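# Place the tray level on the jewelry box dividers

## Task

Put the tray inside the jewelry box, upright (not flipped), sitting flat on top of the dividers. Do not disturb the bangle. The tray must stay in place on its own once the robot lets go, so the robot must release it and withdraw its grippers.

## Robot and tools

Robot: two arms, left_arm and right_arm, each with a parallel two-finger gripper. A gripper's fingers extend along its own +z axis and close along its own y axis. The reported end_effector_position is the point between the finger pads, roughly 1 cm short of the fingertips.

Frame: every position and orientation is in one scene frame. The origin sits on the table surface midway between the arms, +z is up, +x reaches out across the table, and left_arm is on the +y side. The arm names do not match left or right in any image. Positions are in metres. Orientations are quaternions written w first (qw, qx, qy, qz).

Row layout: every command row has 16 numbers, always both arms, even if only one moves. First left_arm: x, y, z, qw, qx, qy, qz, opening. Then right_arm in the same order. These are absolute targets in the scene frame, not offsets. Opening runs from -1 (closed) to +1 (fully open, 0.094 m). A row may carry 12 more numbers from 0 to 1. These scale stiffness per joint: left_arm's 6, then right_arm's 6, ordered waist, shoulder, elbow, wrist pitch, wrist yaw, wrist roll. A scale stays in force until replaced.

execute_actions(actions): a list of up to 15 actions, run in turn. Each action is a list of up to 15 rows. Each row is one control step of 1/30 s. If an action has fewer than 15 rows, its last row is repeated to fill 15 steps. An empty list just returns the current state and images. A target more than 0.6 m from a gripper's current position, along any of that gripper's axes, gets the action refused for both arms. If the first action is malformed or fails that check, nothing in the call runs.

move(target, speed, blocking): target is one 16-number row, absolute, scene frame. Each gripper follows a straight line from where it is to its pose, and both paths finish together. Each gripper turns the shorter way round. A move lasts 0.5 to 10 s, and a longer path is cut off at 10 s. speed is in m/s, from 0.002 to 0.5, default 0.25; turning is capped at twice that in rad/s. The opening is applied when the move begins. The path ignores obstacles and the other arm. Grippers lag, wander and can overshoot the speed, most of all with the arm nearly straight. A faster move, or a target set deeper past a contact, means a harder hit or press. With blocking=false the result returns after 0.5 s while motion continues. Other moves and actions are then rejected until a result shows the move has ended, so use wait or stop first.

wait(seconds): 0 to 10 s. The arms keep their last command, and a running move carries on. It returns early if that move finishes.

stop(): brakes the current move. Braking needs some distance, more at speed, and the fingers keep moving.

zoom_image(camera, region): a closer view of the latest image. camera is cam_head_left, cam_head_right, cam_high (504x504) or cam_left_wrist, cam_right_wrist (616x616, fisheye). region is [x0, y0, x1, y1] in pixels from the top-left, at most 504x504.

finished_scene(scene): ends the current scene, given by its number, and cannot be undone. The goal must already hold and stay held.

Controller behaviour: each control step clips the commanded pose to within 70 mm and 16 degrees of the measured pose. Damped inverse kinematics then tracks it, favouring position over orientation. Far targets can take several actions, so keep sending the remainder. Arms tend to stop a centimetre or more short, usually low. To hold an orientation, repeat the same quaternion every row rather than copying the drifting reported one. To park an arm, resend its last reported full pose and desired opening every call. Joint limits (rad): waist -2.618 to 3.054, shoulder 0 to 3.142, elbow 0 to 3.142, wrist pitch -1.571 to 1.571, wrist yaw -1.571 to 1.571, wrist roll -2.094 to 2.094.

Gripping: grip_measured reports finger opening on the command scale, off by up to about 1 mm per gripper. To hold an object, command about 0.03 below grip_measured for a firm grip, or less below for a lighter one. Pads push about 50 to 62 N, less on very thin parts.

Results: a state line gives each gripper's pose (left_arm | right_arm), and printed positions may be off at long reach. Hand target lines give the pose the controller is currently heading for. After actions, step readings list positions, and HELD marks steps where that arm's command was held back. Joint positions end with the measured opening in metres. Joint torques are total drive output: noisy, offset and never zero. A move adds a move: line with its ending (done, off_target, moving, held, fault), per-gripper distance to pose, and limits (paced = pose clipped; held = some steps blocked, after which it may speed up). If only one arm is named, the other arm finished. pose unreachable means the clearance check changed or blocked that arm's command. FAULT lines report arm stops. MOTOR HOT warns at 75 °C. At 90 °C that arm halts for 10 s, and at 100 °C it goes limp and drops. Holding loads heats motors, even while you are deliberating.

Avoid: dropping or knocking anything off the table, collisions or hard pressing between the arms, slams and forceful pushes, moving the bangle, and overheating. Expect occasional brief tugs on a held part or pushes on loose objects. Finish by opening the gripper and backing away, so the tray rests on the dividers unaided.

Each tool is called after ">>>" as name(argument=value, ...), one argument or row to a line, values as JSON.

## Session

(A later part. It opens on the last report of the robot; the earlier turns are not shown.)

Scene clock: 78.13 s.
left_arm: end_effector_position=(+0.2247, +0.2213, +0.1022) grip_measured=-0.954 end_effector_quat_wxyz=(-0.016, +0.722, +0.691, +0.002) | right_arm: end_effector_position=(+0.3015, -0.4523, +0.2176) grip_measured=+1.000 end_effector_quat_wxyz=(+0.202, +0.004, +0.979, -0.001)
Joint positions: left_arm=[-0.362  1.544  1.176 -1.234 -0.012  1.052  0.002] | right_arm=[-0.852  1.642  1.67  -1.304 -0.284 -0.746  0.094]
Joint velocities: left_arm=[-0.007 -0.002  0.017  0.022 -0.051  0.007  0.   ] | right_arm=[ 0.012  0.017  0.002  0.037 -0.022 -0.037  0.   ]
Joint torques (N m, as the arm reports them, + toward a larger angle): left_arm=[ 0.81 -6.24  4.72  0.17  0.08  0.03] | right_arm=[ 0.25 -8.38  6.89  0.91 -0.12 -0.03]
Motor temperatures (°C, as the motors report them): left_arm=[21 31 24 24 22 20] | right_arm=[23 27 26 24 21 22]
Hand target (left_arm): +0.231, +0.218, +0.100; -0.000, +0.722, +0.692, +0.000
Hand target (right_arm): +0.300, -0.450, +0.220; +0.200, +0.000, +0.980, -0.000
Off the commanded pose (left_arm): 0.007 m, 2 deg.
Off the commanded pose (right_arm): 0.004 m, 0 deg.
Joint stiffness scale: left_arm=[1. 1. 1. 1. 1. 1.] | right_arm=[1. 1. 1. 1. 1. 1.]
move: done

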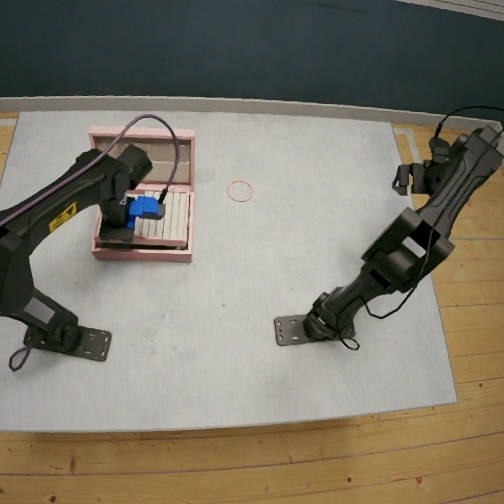

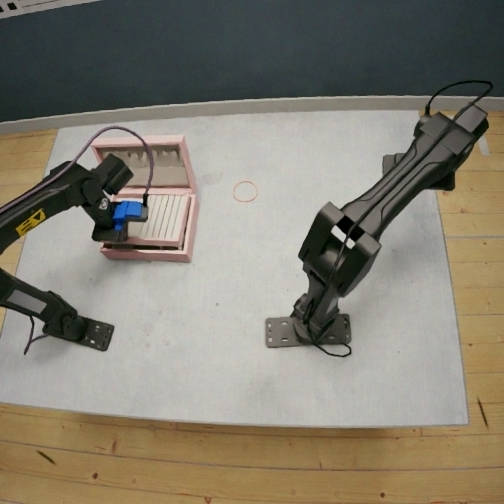

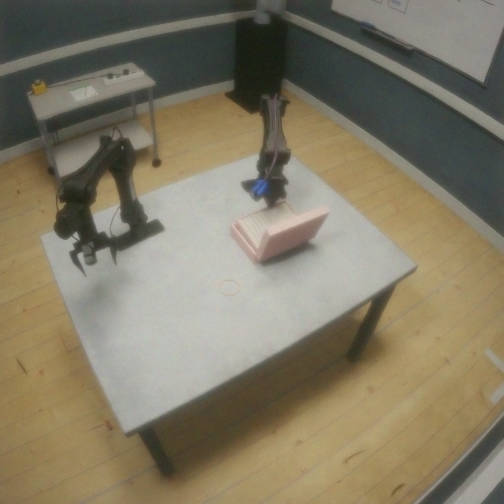

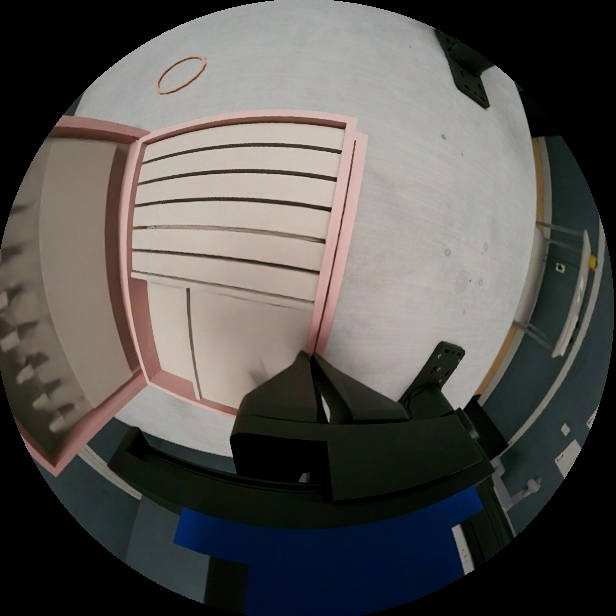

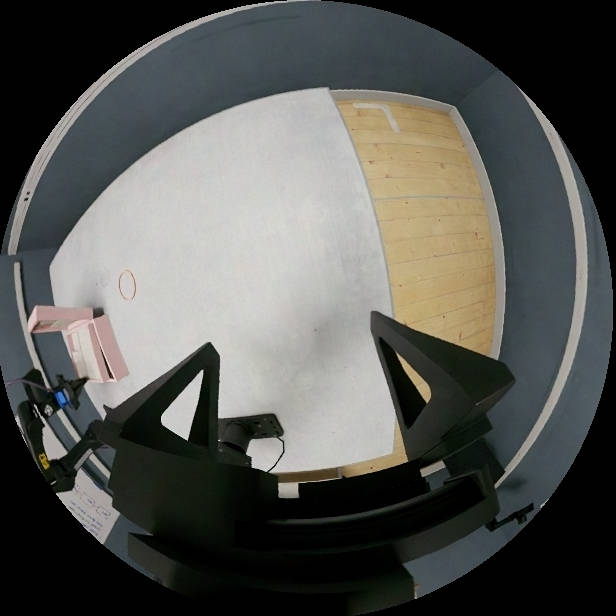

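>>> move(
  target=[0.233,0.216,0.082,0,0.722,0.692,0,-1,0.3,-0.45,0.22,0.2,0,0.98,0,1],
  speed=0.03,
)

>>> zoom_image(
  camera="cam_head_left",
  region=[70,150,230,290],
)

Scene clock: 83.50 s.
left_arm: end_effector_position=(+0.2225, +0.2211, +0.0859) grip_measured=-0.954 end_effector_quat_wxyz=(-0.022, +0.722, +0.691, -0.003) | right_arm: end_effector_position=(+0.3015, -0.4523, +0.2176) grip_measured=+1.000 end_effector_quat_wxyz=(+0.202, +0.004, +0.979, -0.001)
Joint positions: left_arm=[-0.362  1.56   1.127 -1.182 -0.005  1.052  0.002] | right_arm=[-0.852  1.642  1.67  -1.304 -0.284 -0.746  0.094]
Joint velocities: left_arm=[-0.002 -0.007 -0.007 -0.007 -0.022 -0.037 -0.   ] | right_arm=[-0.002 -0.007 -0.002  0.022 -0.051  0.051  0.   ]
Joint torques (N m, as the arm reports them, + toward a larger angle): left_arm=[ 0.6  -6.02  4.58  0.36  0.01  0.04] | right_arm=[ 0.24 -8.4   6.89  0.92 -0.12 -0.03]
Motor temperatures (°C, as the motors report them): left_arm=[21 30 24 24 22 20] | right_arm=[23 27 26 24 21 22]
Hand target (left_arm): +0.233, +0.216, +0.083; -0.000, +0.722, +0.692, -0.000
Hand target (right_arm): +0.300, -0.450, +0.220; +0.200, +0.000, +0.980, -0.000
Off the commanded pose (left_arm): 0.012 m, 3 deg.
Off the commanded pose (right_arm): 0.004 m, 0 deg.
Joint stiffness scale: left_arm=[1. 1. 1. 1. 1. 1.] | right_arm=[1. 1. 1. 1. 1. 1.]
move: off_target (left_arm)

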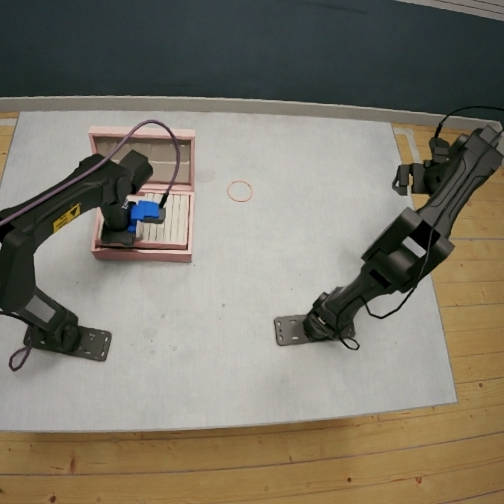

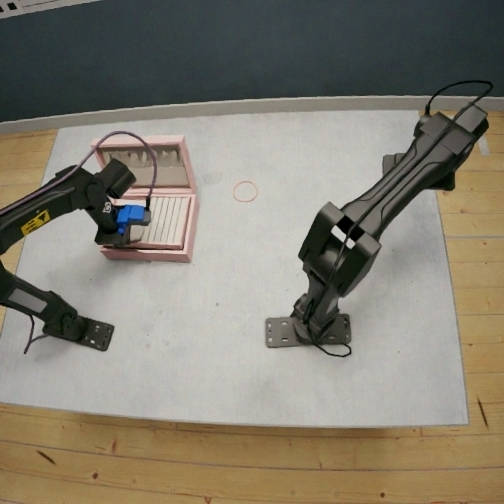

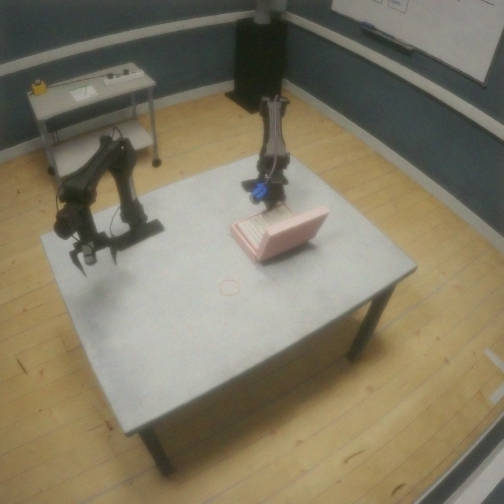

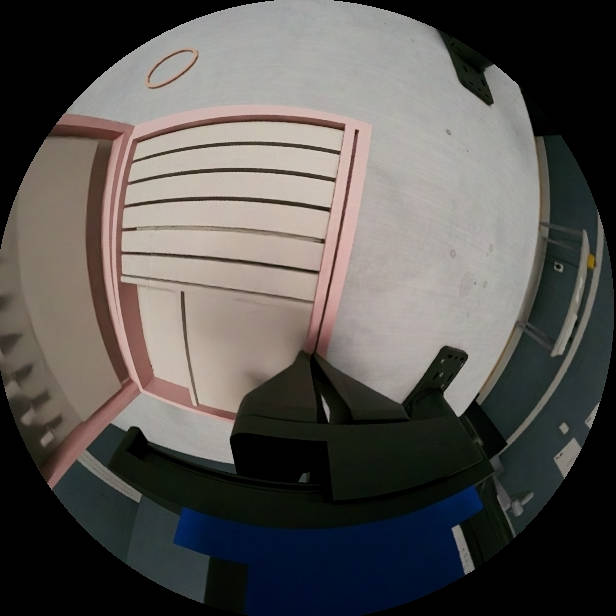

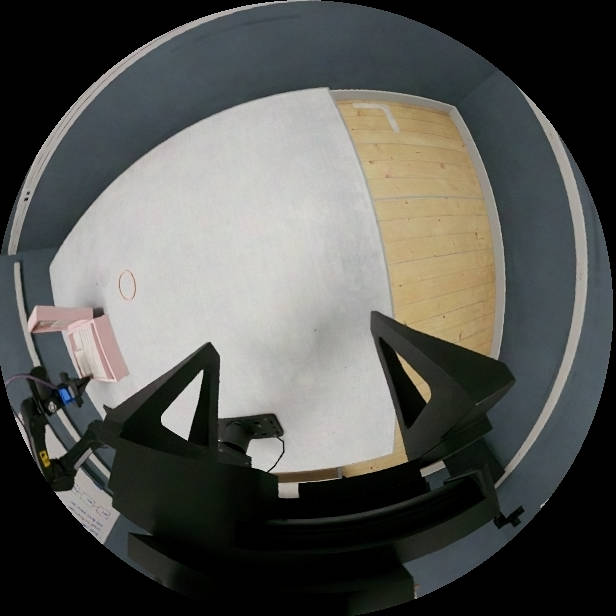

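Region (70, 150, 230, 290) of cam_head_left's 504x504 image, scaled by 3.150, with more detail than that image has; it fills the top 441 rows of this view, and the rest is white.

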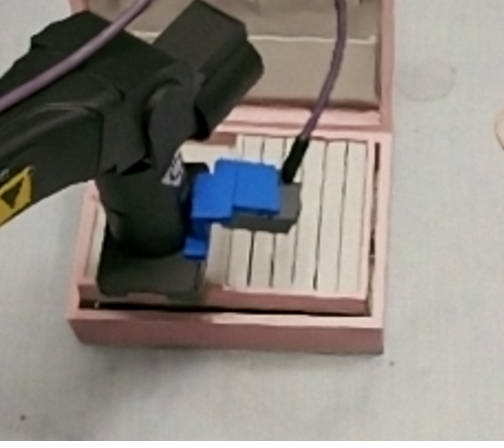

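>>> move(
  target=[0.233,0.216,0.072,0,0.722,0.692,0,-1,0.3,-0.45,0.22,0.2,0,0.98,0,1],
  speed=0.03,
)

Scene clock: 92.77 s.
left_arm: end_effector_position=(+0.2219, +0.2210, +0.0778) grip_measured=-0.954 end_effector_quat_wxyz=(-0.020, +0.722, +0.691, -0.004) | right_arm: end_effector_position=(+0.3015, -0.4523, +0.2176) grip_measured=+1.000 end_effector_quat_wxyz=(+0.202, +0.004, +0.979, -0.001)
Joint positions: left_arm=[-0.362  1.56   1.094 -1.144 -0.002  1.052  0.002] | right_arm=[-0.852  1.642  1.67  -1.304 -0.284 -0.746  0.094]
Joint velocities: left_arm=[-0.002  0.007 -0.012  0.022  0.022 -0.022 -0.   ] | right_arm=[ 0.007 -0.022 -0.007  0.037 -0.051 -0.022  0.   ]
Joint torques (N m, as the arm reports them, + toward a larger angle): left_arm=[ 0.67 -5.36  4.45  0.35  0.02  0.02] | right_arm=[ 0.23 -8.38  6.87  0.91 -0.13 -0.03]
Motor temperatures (°C, as the motors report them): left_arm=[21 29 24 24 22 20] | right_arm=[23 27 27 24 21 22]
Hand target (left_arm): +0.233, +0.216, +0.073; -0.001, +0.722, +0.692, -0.000
Hand target (right_arm): +0.300, -0.450, +0.220; +0.200, +0.000, +0.980, -0.000
Off the commanded pose (left_arm): 0.013 m, 2 deg.
Off the commanded pose (right_arm): 0.004 m, 0 deg.
Joint stiffness scale: left_arm=[1. 1. 1. 1. 1. 1.] | right_arm=[1. 1. 1. 1. 1. 1.]
move: off_target (left_arm)

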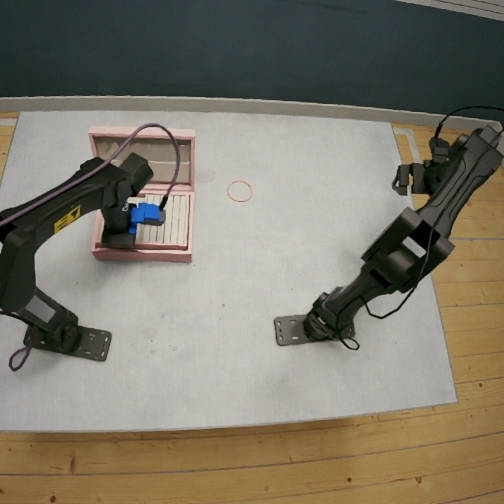

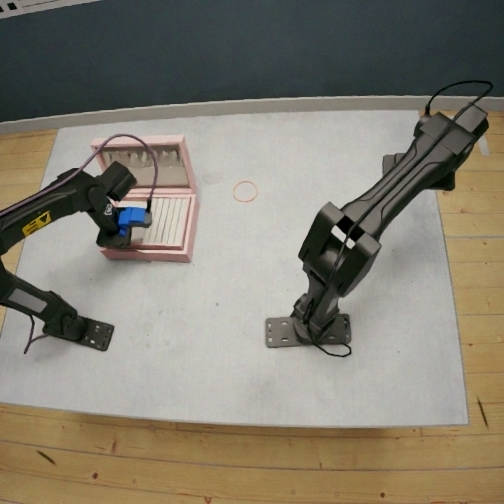

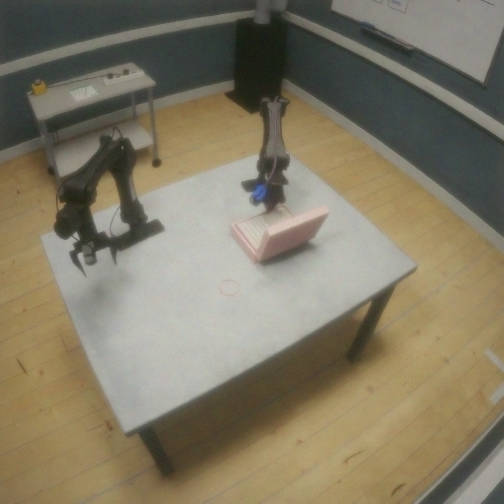

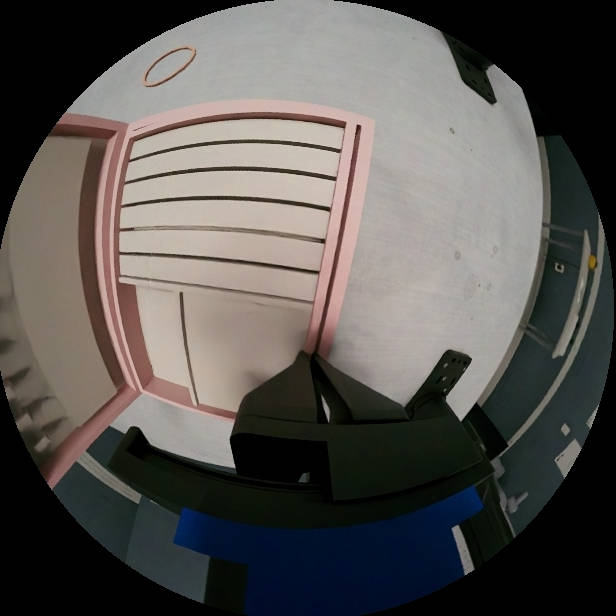

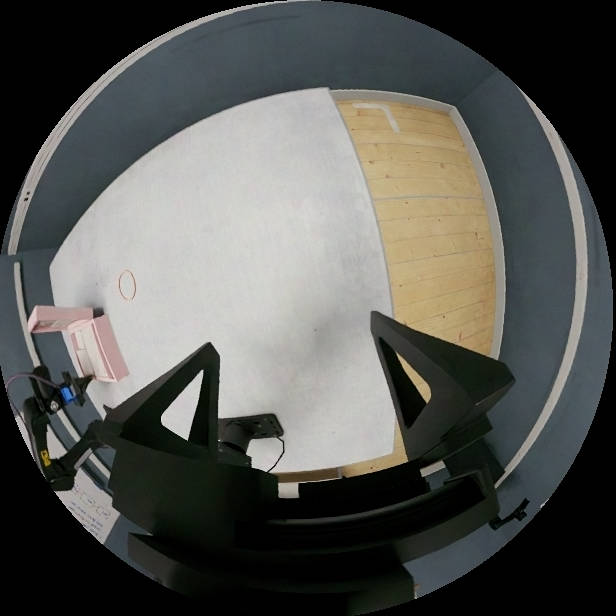

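>>> move(
  target=[0.230,0.216,0.065,0,0.722,0.692,0,-1,0.3,-0.45,0.22,0.2,0,0.98,0,1],
  speed=0.03,
)

Scene clock: 96.40 s.
left_arm: end_effector_position=(+0.2215, +0.2212, +0.0706) grip_measured=-0.954 end_effector_quat_wxyz=(-0.017, +0.722, +0.691, -0.003) | right_arm: end_effector_position=(+0.3015, -0.4523, +0.2176) grip_measured=+1.000 end_effector_quat_wxyz=(+0.202, +0.004, +0.979, -0.001)
Joint positions: left_arm=[-0.362  1.56   1.065 -1.11  -0.002  1.052  0.002] | right_arm=[-0.852  1.642  1.67  -1.304 -0.284 -0.746  0.094]
Joint velocities: left_arm=[ 0.012  0.007  0.002 -0.022  0.007 -0.022 -0.001] | right_arm=[ 0.007 -0.002 -0.002  0.022 -0.066  0.037  0.   ]
Joint torques (N m, as the arm reports them, + toward a larger angle): left_arm=[ 0.19 -5.45  4.38  0.32  0.   -0.04] | right_arm=[ 0.23 -8.39  6.87  0.92 -0.13 -0.03]
Motor temperatures (°C, as the motors report them): left_arm=[21 29 24 24 22 20] | right_arm=[23 27 27 24 21 22]
Hand target (left_arm): +0.230, +0.216, +0.066; -0.000, +0.722, +0.692, -0.000
Hand target (right_arm): +0.300, -0.450, +0.220; +0.200, +0.000, +0.980, -0.000
Off the commanded pose (left_arm): 0.011 m, 2 deg.
Off the commanded pose (right_arm): 0.004 m, 0 deg.
Joint stiffness scale: left_arm=[1. 1. 1. 1. 1. 1.] | right_arm=[1. 1. 1. 1. 1. 1.]
move: off_target (left_arm)

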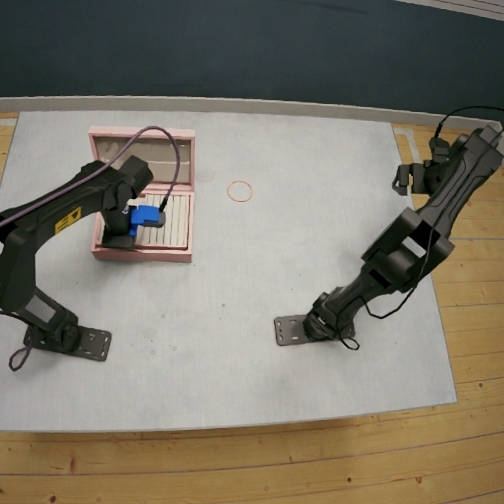

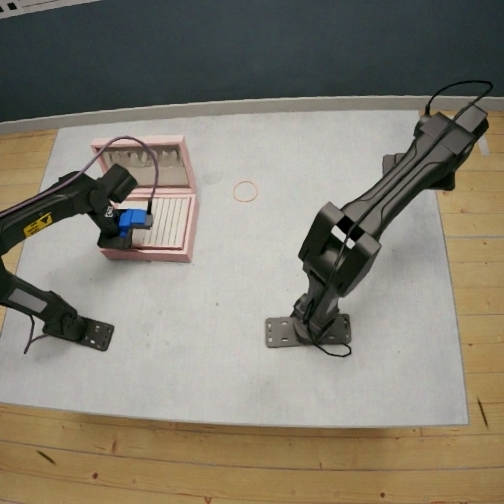

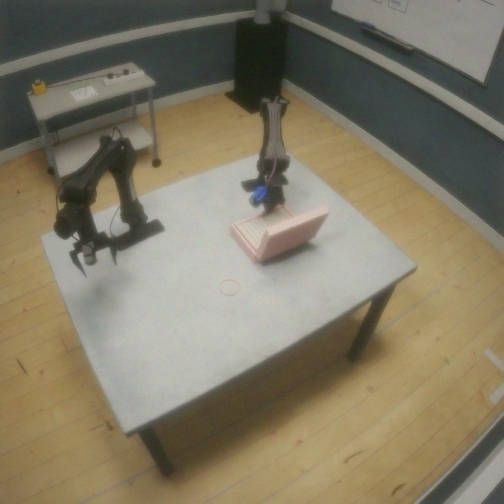

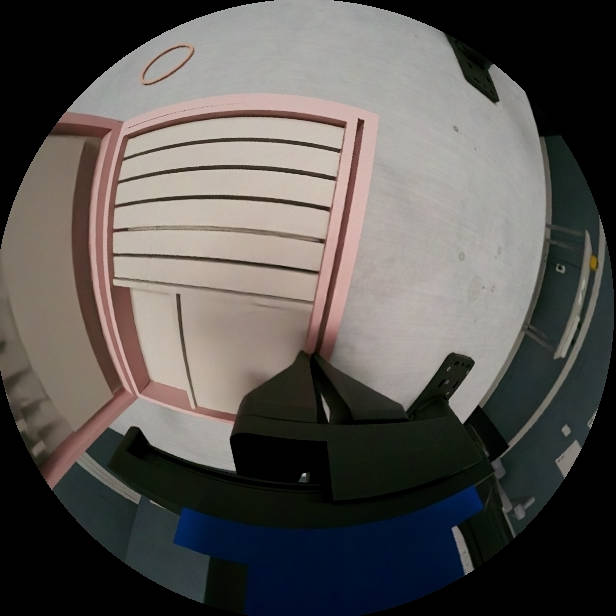

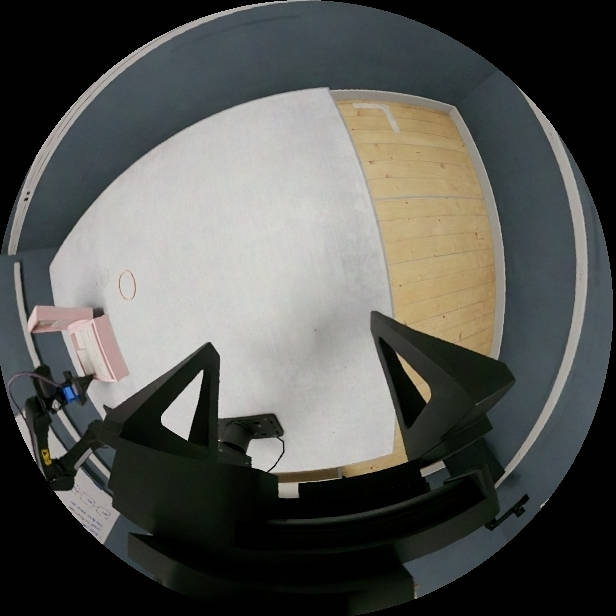

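Still descending freely.

>>> move(
  target=[0.230,0.216,0.059,0,0.722,0.692,0,-1,0.3,-0.45,0.22,0.2,0,0.98,0,1],
  speed=0.03,
)

Scene clock: 100.77 s.
left_arm: end_effector_position=(+0.2214, +0.2212, +0.0668) grip_measured=-0.954 end_effector_quat_wxyz=(-0.017, +0.722, +0.691, -0.004) | right_arm: end_effector_position=(+0.3015, -0.4523, +0.2176) grip_measured=+1.000 end_effector_quat_wxyz=(+0.202, +0.004, +0.979, -0.001)
Joint positions: left_arm=[-0.362  1.564  1.053 -1.095 -0.002  1.052  0.002] | right_arm=[-0.852  1.642  1.67  -1.304 -0.284 -0.746  0.094]
Joint velocities: left_arm=[-0.002 -0.007  0.002 -0.022  0.022 -0.081  0.001] | right_arm=[ 0.007 -0.022 -0.007 -0.051  0.066 -0.051  0.   ]
Joint torques (N m, as the arm reports them, + toward a larger angle): left_arm=[ 0.08 -5.39  3.78  0.42 -0.02 -0.03] | right_arm=[ 0.25 -8.37  6.9   0.91 -0.13 -0.03]
Motor temperatures (°C, as the motors report them): left_arm=[21 28 24 24 22 20] | right_arm=[23 27 27 24 21 22]
Hand target (left_arm): +0.230, +0.216, +0.060; -0.001, +0.722, +0.692, -0.000
Hand target (right_arm): +0.300, -0.450, +0.220; +0.200, +0.000, +0.980, -0.000
Off the commanded pose (left_arm): 0.013 m, 2 deg.
Off the commanded pose (right_arm): 0.004 m, 0 deg.
Joint stiffness scale: left_arm=[1. 1. 1. 1. 1. 1.] | right_arm=[1. 1. 1. 1. 1. 1.]
move: off_target (left_arm)

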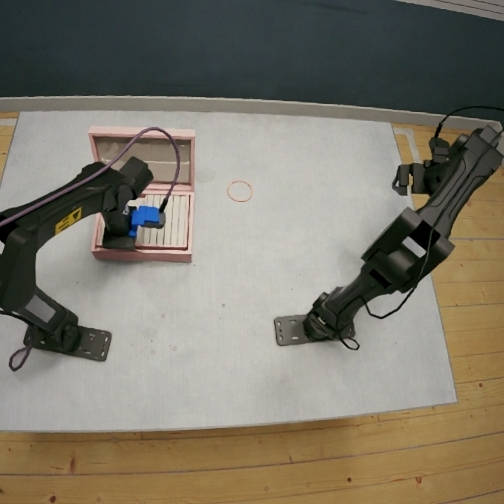

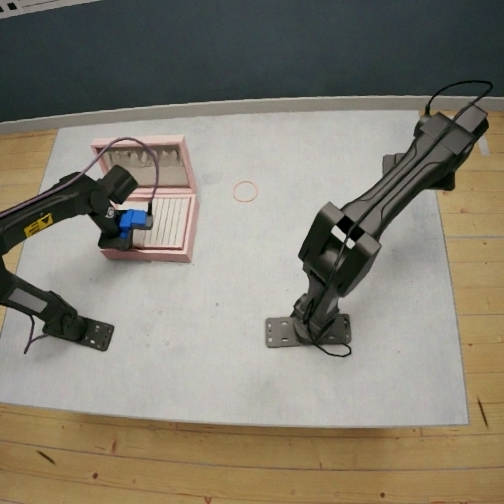

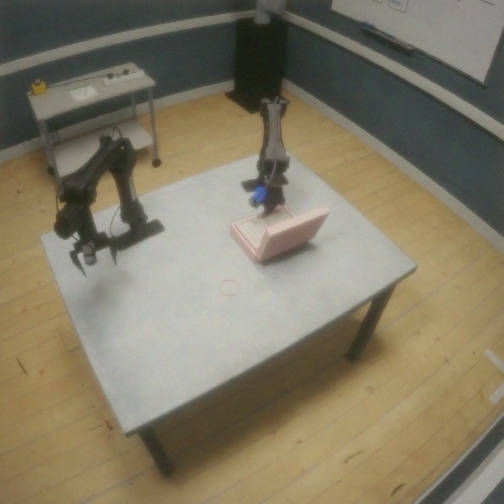

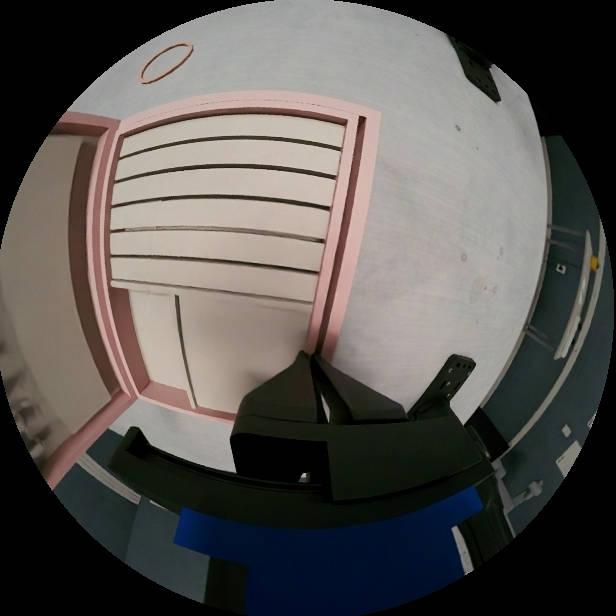

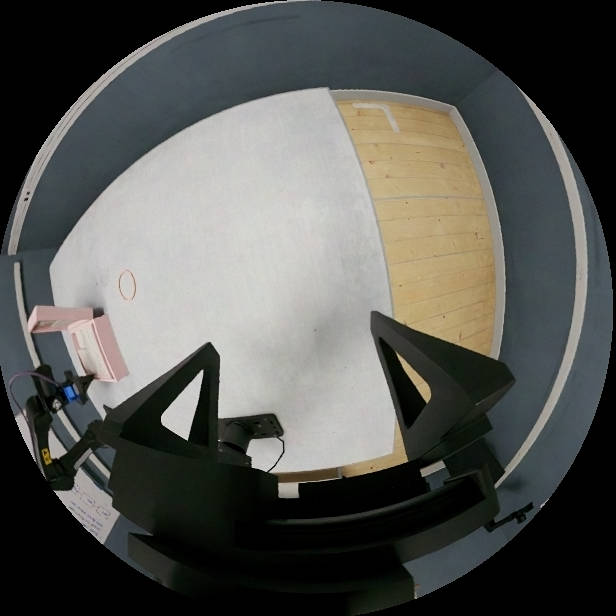

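Contact reached. Release.

>>> move(
  target=[0.226,0.218,0.063,0,0.722,0.692,0,-0.85,0.3,-0.45,0.22,0.2,0,0.98,0,1],
  speed=0.03,
)

>>> move(
  target=[0.226,0.218,0.13,0,0.722,0.692,0,-0.85,0.3,-0.45,0.22,0.2,0,0.98,0,1],
  speed=0.08,
)

>>> move(
  target=[0.15,0.40,0.15,0,0.722,0.692,0,-0.85,0.3,-0.45,0.22,0.2,0,0.98,0,1],
)

>>> zoom_image(
  camera="cam_head_left",
  region=[70,120,270,290],
)

>>> zoom_image(
  camera="cam_high",
  region=[200,170,360,310],
)

Scene clock: 107.77 s.
left_arm: end_effector_position=(+0.2207, +0.2215, +0.0668) grip_measured=-0.852 end_effector_quat_wxyz=(-0.018, +0.722, +0.691, -0.004) | right_arm: end_effector_position=(+0.3015, -0.4523, +0.2176) grip_measured=+1.000 end_effector_quat_wxyz=(+0.202, +0.004, +0.979, -0.001)
Joint positions: left_arm=[-0.362  1.564  1.053 -1.098 -0.001  1.052  0.007] | right_arm=[-0.852  1.642  1.67  -1.304 -0.284 -0.746  0.094]
Joint velocities: left_arm=[-0.007  0.012 -0.017 -0.022 -0.081 -0.051  0.   ] | right_arm=[ 0.002  0.002  0.007  0.051  0.007 -0.051  0.   ]
Joint torques (N m, as the arm reports them, + toward a larger angle): left_arm=[ 0.17 -6.86  3.43  0.29  0.01 -0.03] | right_arm=[ 0.23 -8.38  6.88  0.91 -0.12 -0.03]
Motor temperatures (°C, as the motors report them): left_arm=[21 28 24 25 22 20] | right_arm=[23 27 27 24 21 22]
Hand target (left_arm): +0.226, +0.218, +0.063; -0.000, +0.722, +0.692, -0.000
Hand target (right_arm): +0.300, -0.450, +0.220; +0.200, +0.000, +0.980, -0.000
Off the commanded pose (left_arm): 0.007 m, 2 deg.
Off the commanded pose (right_arm): 0.004 m, 0 deg.
Joint stiffness scale: left_arm=[1. 1. 1. 1. 1. 1.] | right_arm=[1. 1. 1. 1. 1. 1.]
move: done

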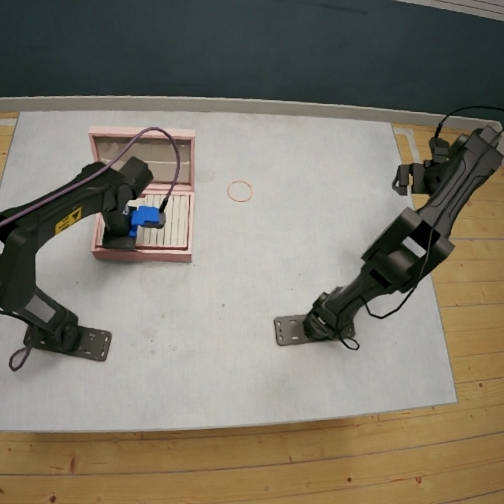

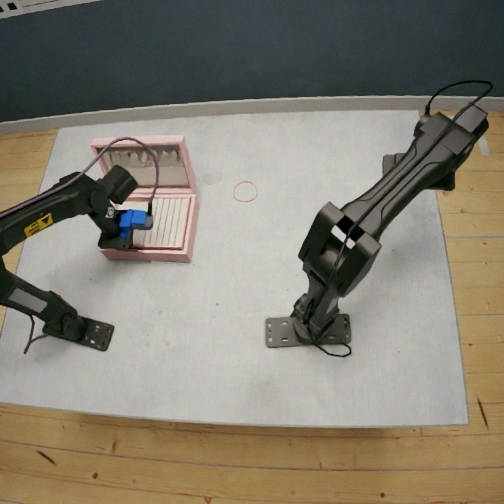

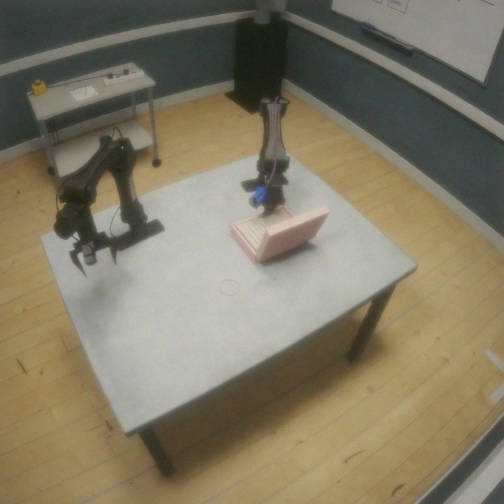

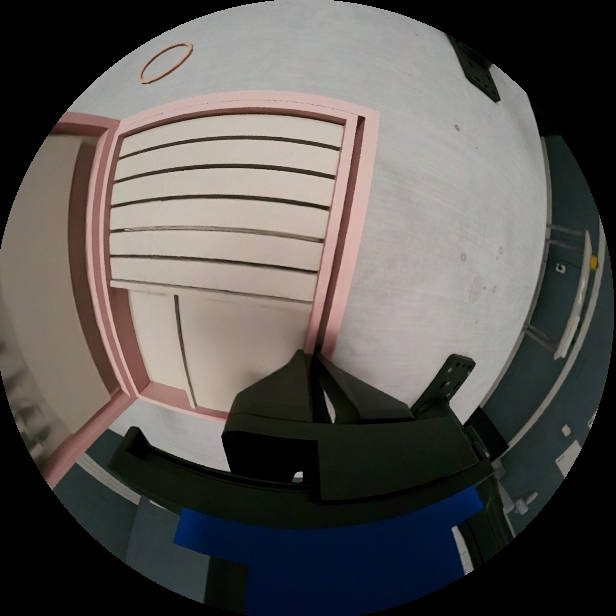

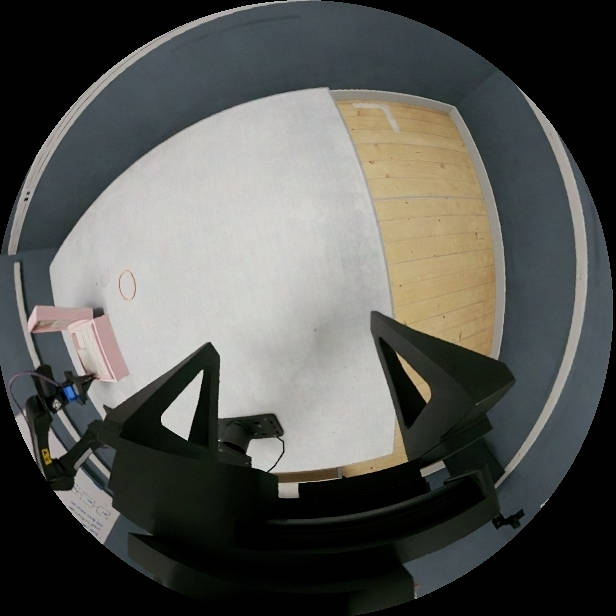

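Scene clock: 109.10 s.
left_arm: end_effector_position=(+0.2221, +0.2208, +0.1183) grip_measured=-0.852 end_effector_quat_wxyz=(-0.017, +0.722, +0.691, -0.003) | right_arm: end_effector_position=(+0.3015, -0.4523, +0.2176) grip_measured=+1.000 end_effector_quat_wxyz=(+0.202, +0.004, +0.979, -0.001)
Joint positions: left_arm=[-0.362  1.533  1.23  -1.302 -0.002  1.052  0.007] | right_arm=[-0.852  1.642  1.67  -1.304 -0.284 -0.746  0.094]
Joint velocities: left_arm=[ 0.012 -0.012 -0.002 -0.095 -0.007  0.066  0.   ] | right_arm=[ 0.027  0.007  0.007 -0.037 -0.022 -0.022  0.   ]
Joint torques (N m, as the arm reports them, + toward a larger angle): left_arm=[ 0.08 -7.42  7.39 -0.26  0.01 -0.07] | right_arm=[ 0.22 -8.38  6.87  0.91 -0.12 -0.03]
Motor temperatures (°C, as the motors report them): left_arm=[21 28 25 25 22 20] | right_arm=[23 27 27 24 21 22]
Hand target (left_arm): +0.225, +0.218, +0.130; +0.000, +0.722, +0.692, -0.000
Hand target (right_arm): +0.300, -0.450, +0.220; +0.200, +0.000, +0.980, -0.000
Off the commanded pose (left_arm): 0.013 m, 2 deg.
Off the commanded pose (right_arm): 0.004 m, 0 deg.
Joint stiffness scale: left_arm=[1. 1. 1. 1. 1. 1.] | right_arm=[1. 1. 1. 1. 1. 1.]
move: off_target (left_arm)

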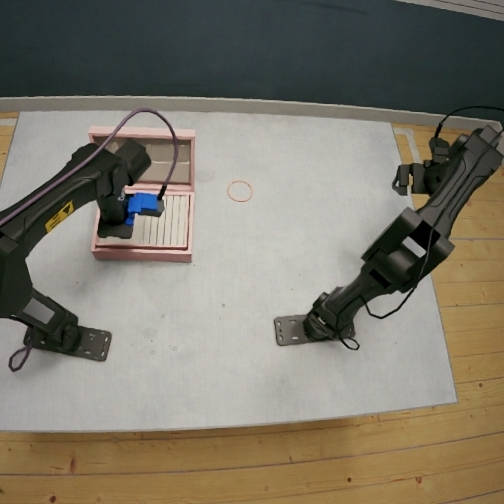

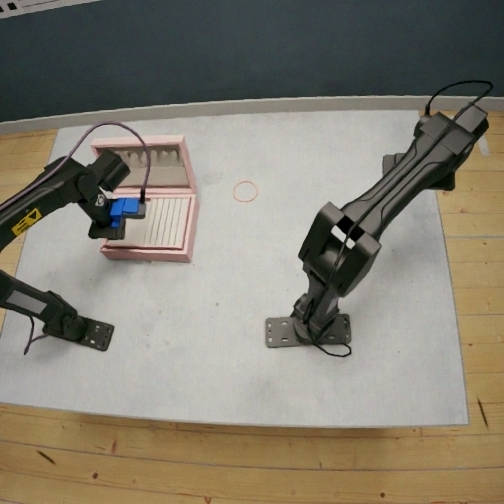

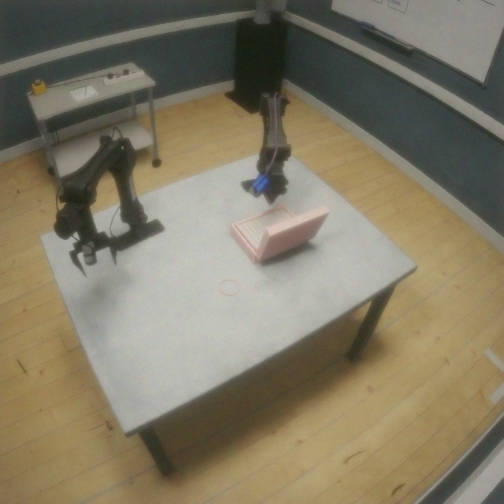

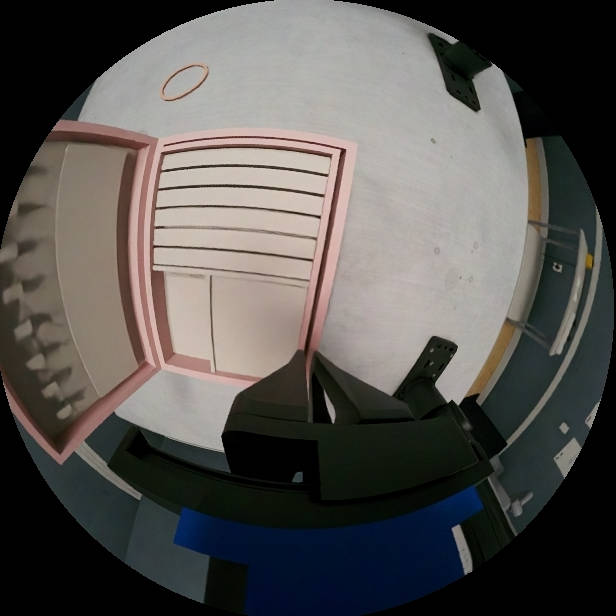

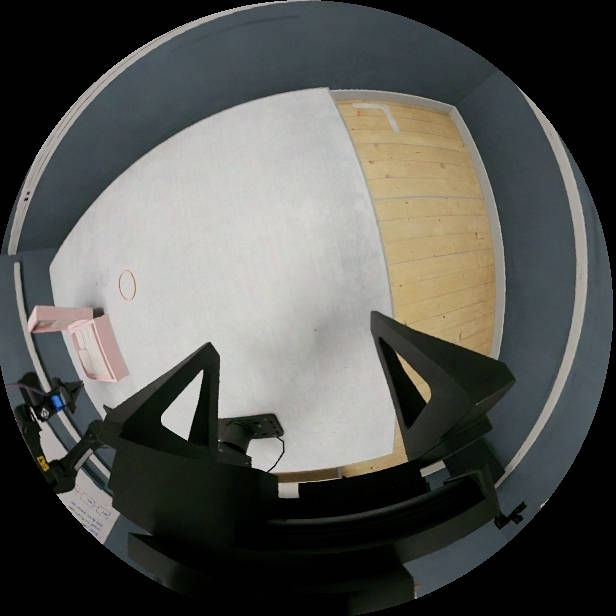

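Scene clock: 110.67 s.
left_arm: end_effector_position=(+0.1529, +0.4010, +0.1473) grip_measured=-0.852 end_effector_quat_wxyz=(-0.011, +0.722, +0.691, +0.006) | right_arm: end_effector_position=(+0.3015, -0.4523, +0.2176) grip_measured=+1.000 end_effector_quat_wxyz=(+0.202, +0.004, +0.979, -0.001)
Joint positions: left_arm=[ 0.472  1.115  1.034 -1.489 -0.026  1.886  0.007] | right_arm=[-0.852  1.642  1.67  -1.304 -0.284 -0.746  0.094]
Joint velocities: left_arm=[ 0.002 -0.012 -0.027  0.037  0.022  0.022 -0.   ] | right_arm=[-0.012 -0.012  0.007 -0.066  0.022  0.066  0.   ]
Joint torques (N m, as the arm reports them, + toward a larger angle): left_arm=[ 0.93 -3.09  4.94 -0.26  0.15  0.02] | right_arm=[ 0.24 -8.39  6.88  0.92 -0.13 -0.03]
Motor temperatures (°C, as the motors report them): left_arm=[21 28 25 24 22 20] | right_arm=[23 27 27 24 21 22]
Hand target (left_arm): +0.147, +0.398, +0.148; -0.006, +0.722, +0.692, -0.002
Hand target (right_arm): +0.300, -0.450, +0.220; +0.200, +0.000, +0.980, -0.000
Off the commanded pose (left_arm): 0.004 m, 1 deg.
Off the commanded pose (right_arm): 0.004 m, 0 deg.
Joint stiffness scale: left_arm=[1. 1. 1. 1. 1. 1.] | right_arm=[1. 1. 1. 1. 1. 1.]
move: done

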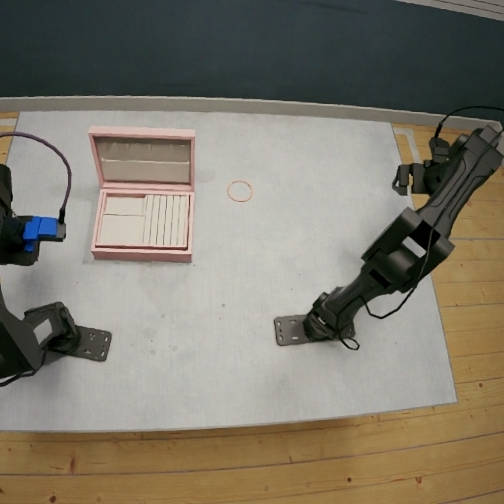

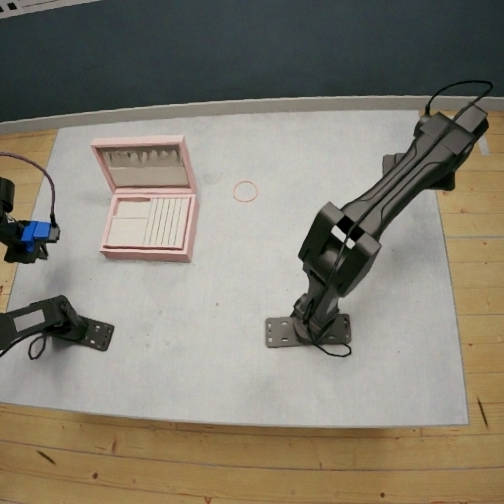

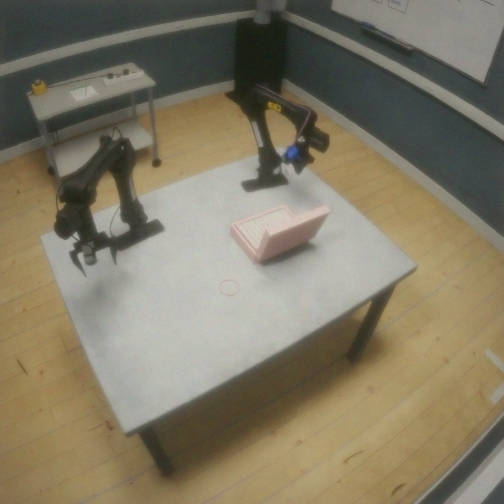

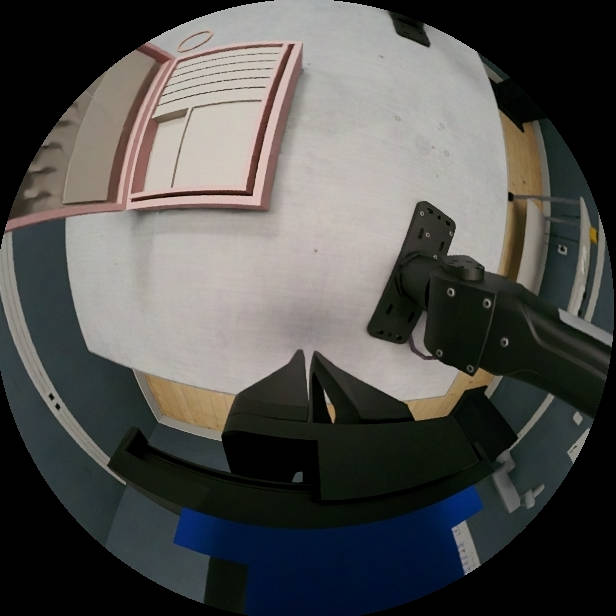

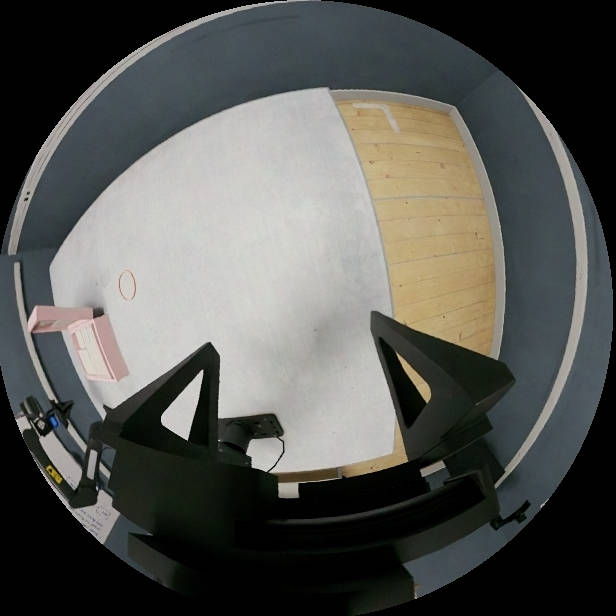

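Region (70, 120, 270, 290) of cam_head_left's 504x504 image, scaled by 2.520, with more detail than that image has; it fills the top 428 rows of this view, and the rest is white.

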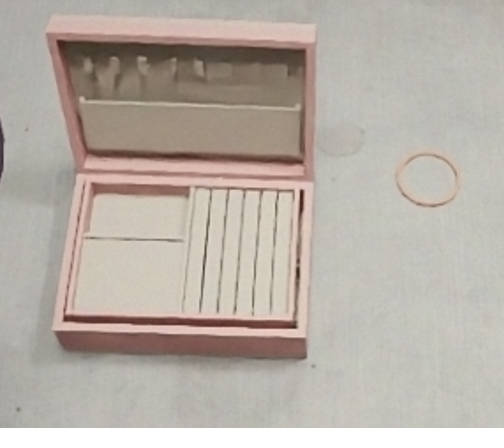

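Region (200, 170, 360, 310) of cam_high's 504x504 image, scaled by 3.150, with more detail than that image has; it fills the top 441 rows of this view, and the rest is white.

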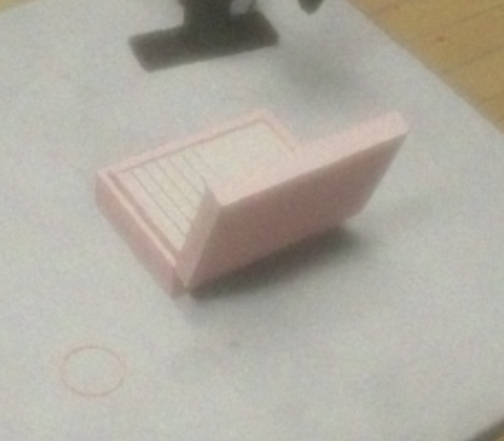

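>>> finished_scene(
  scene=2,
)

The scene is finished: the task was done.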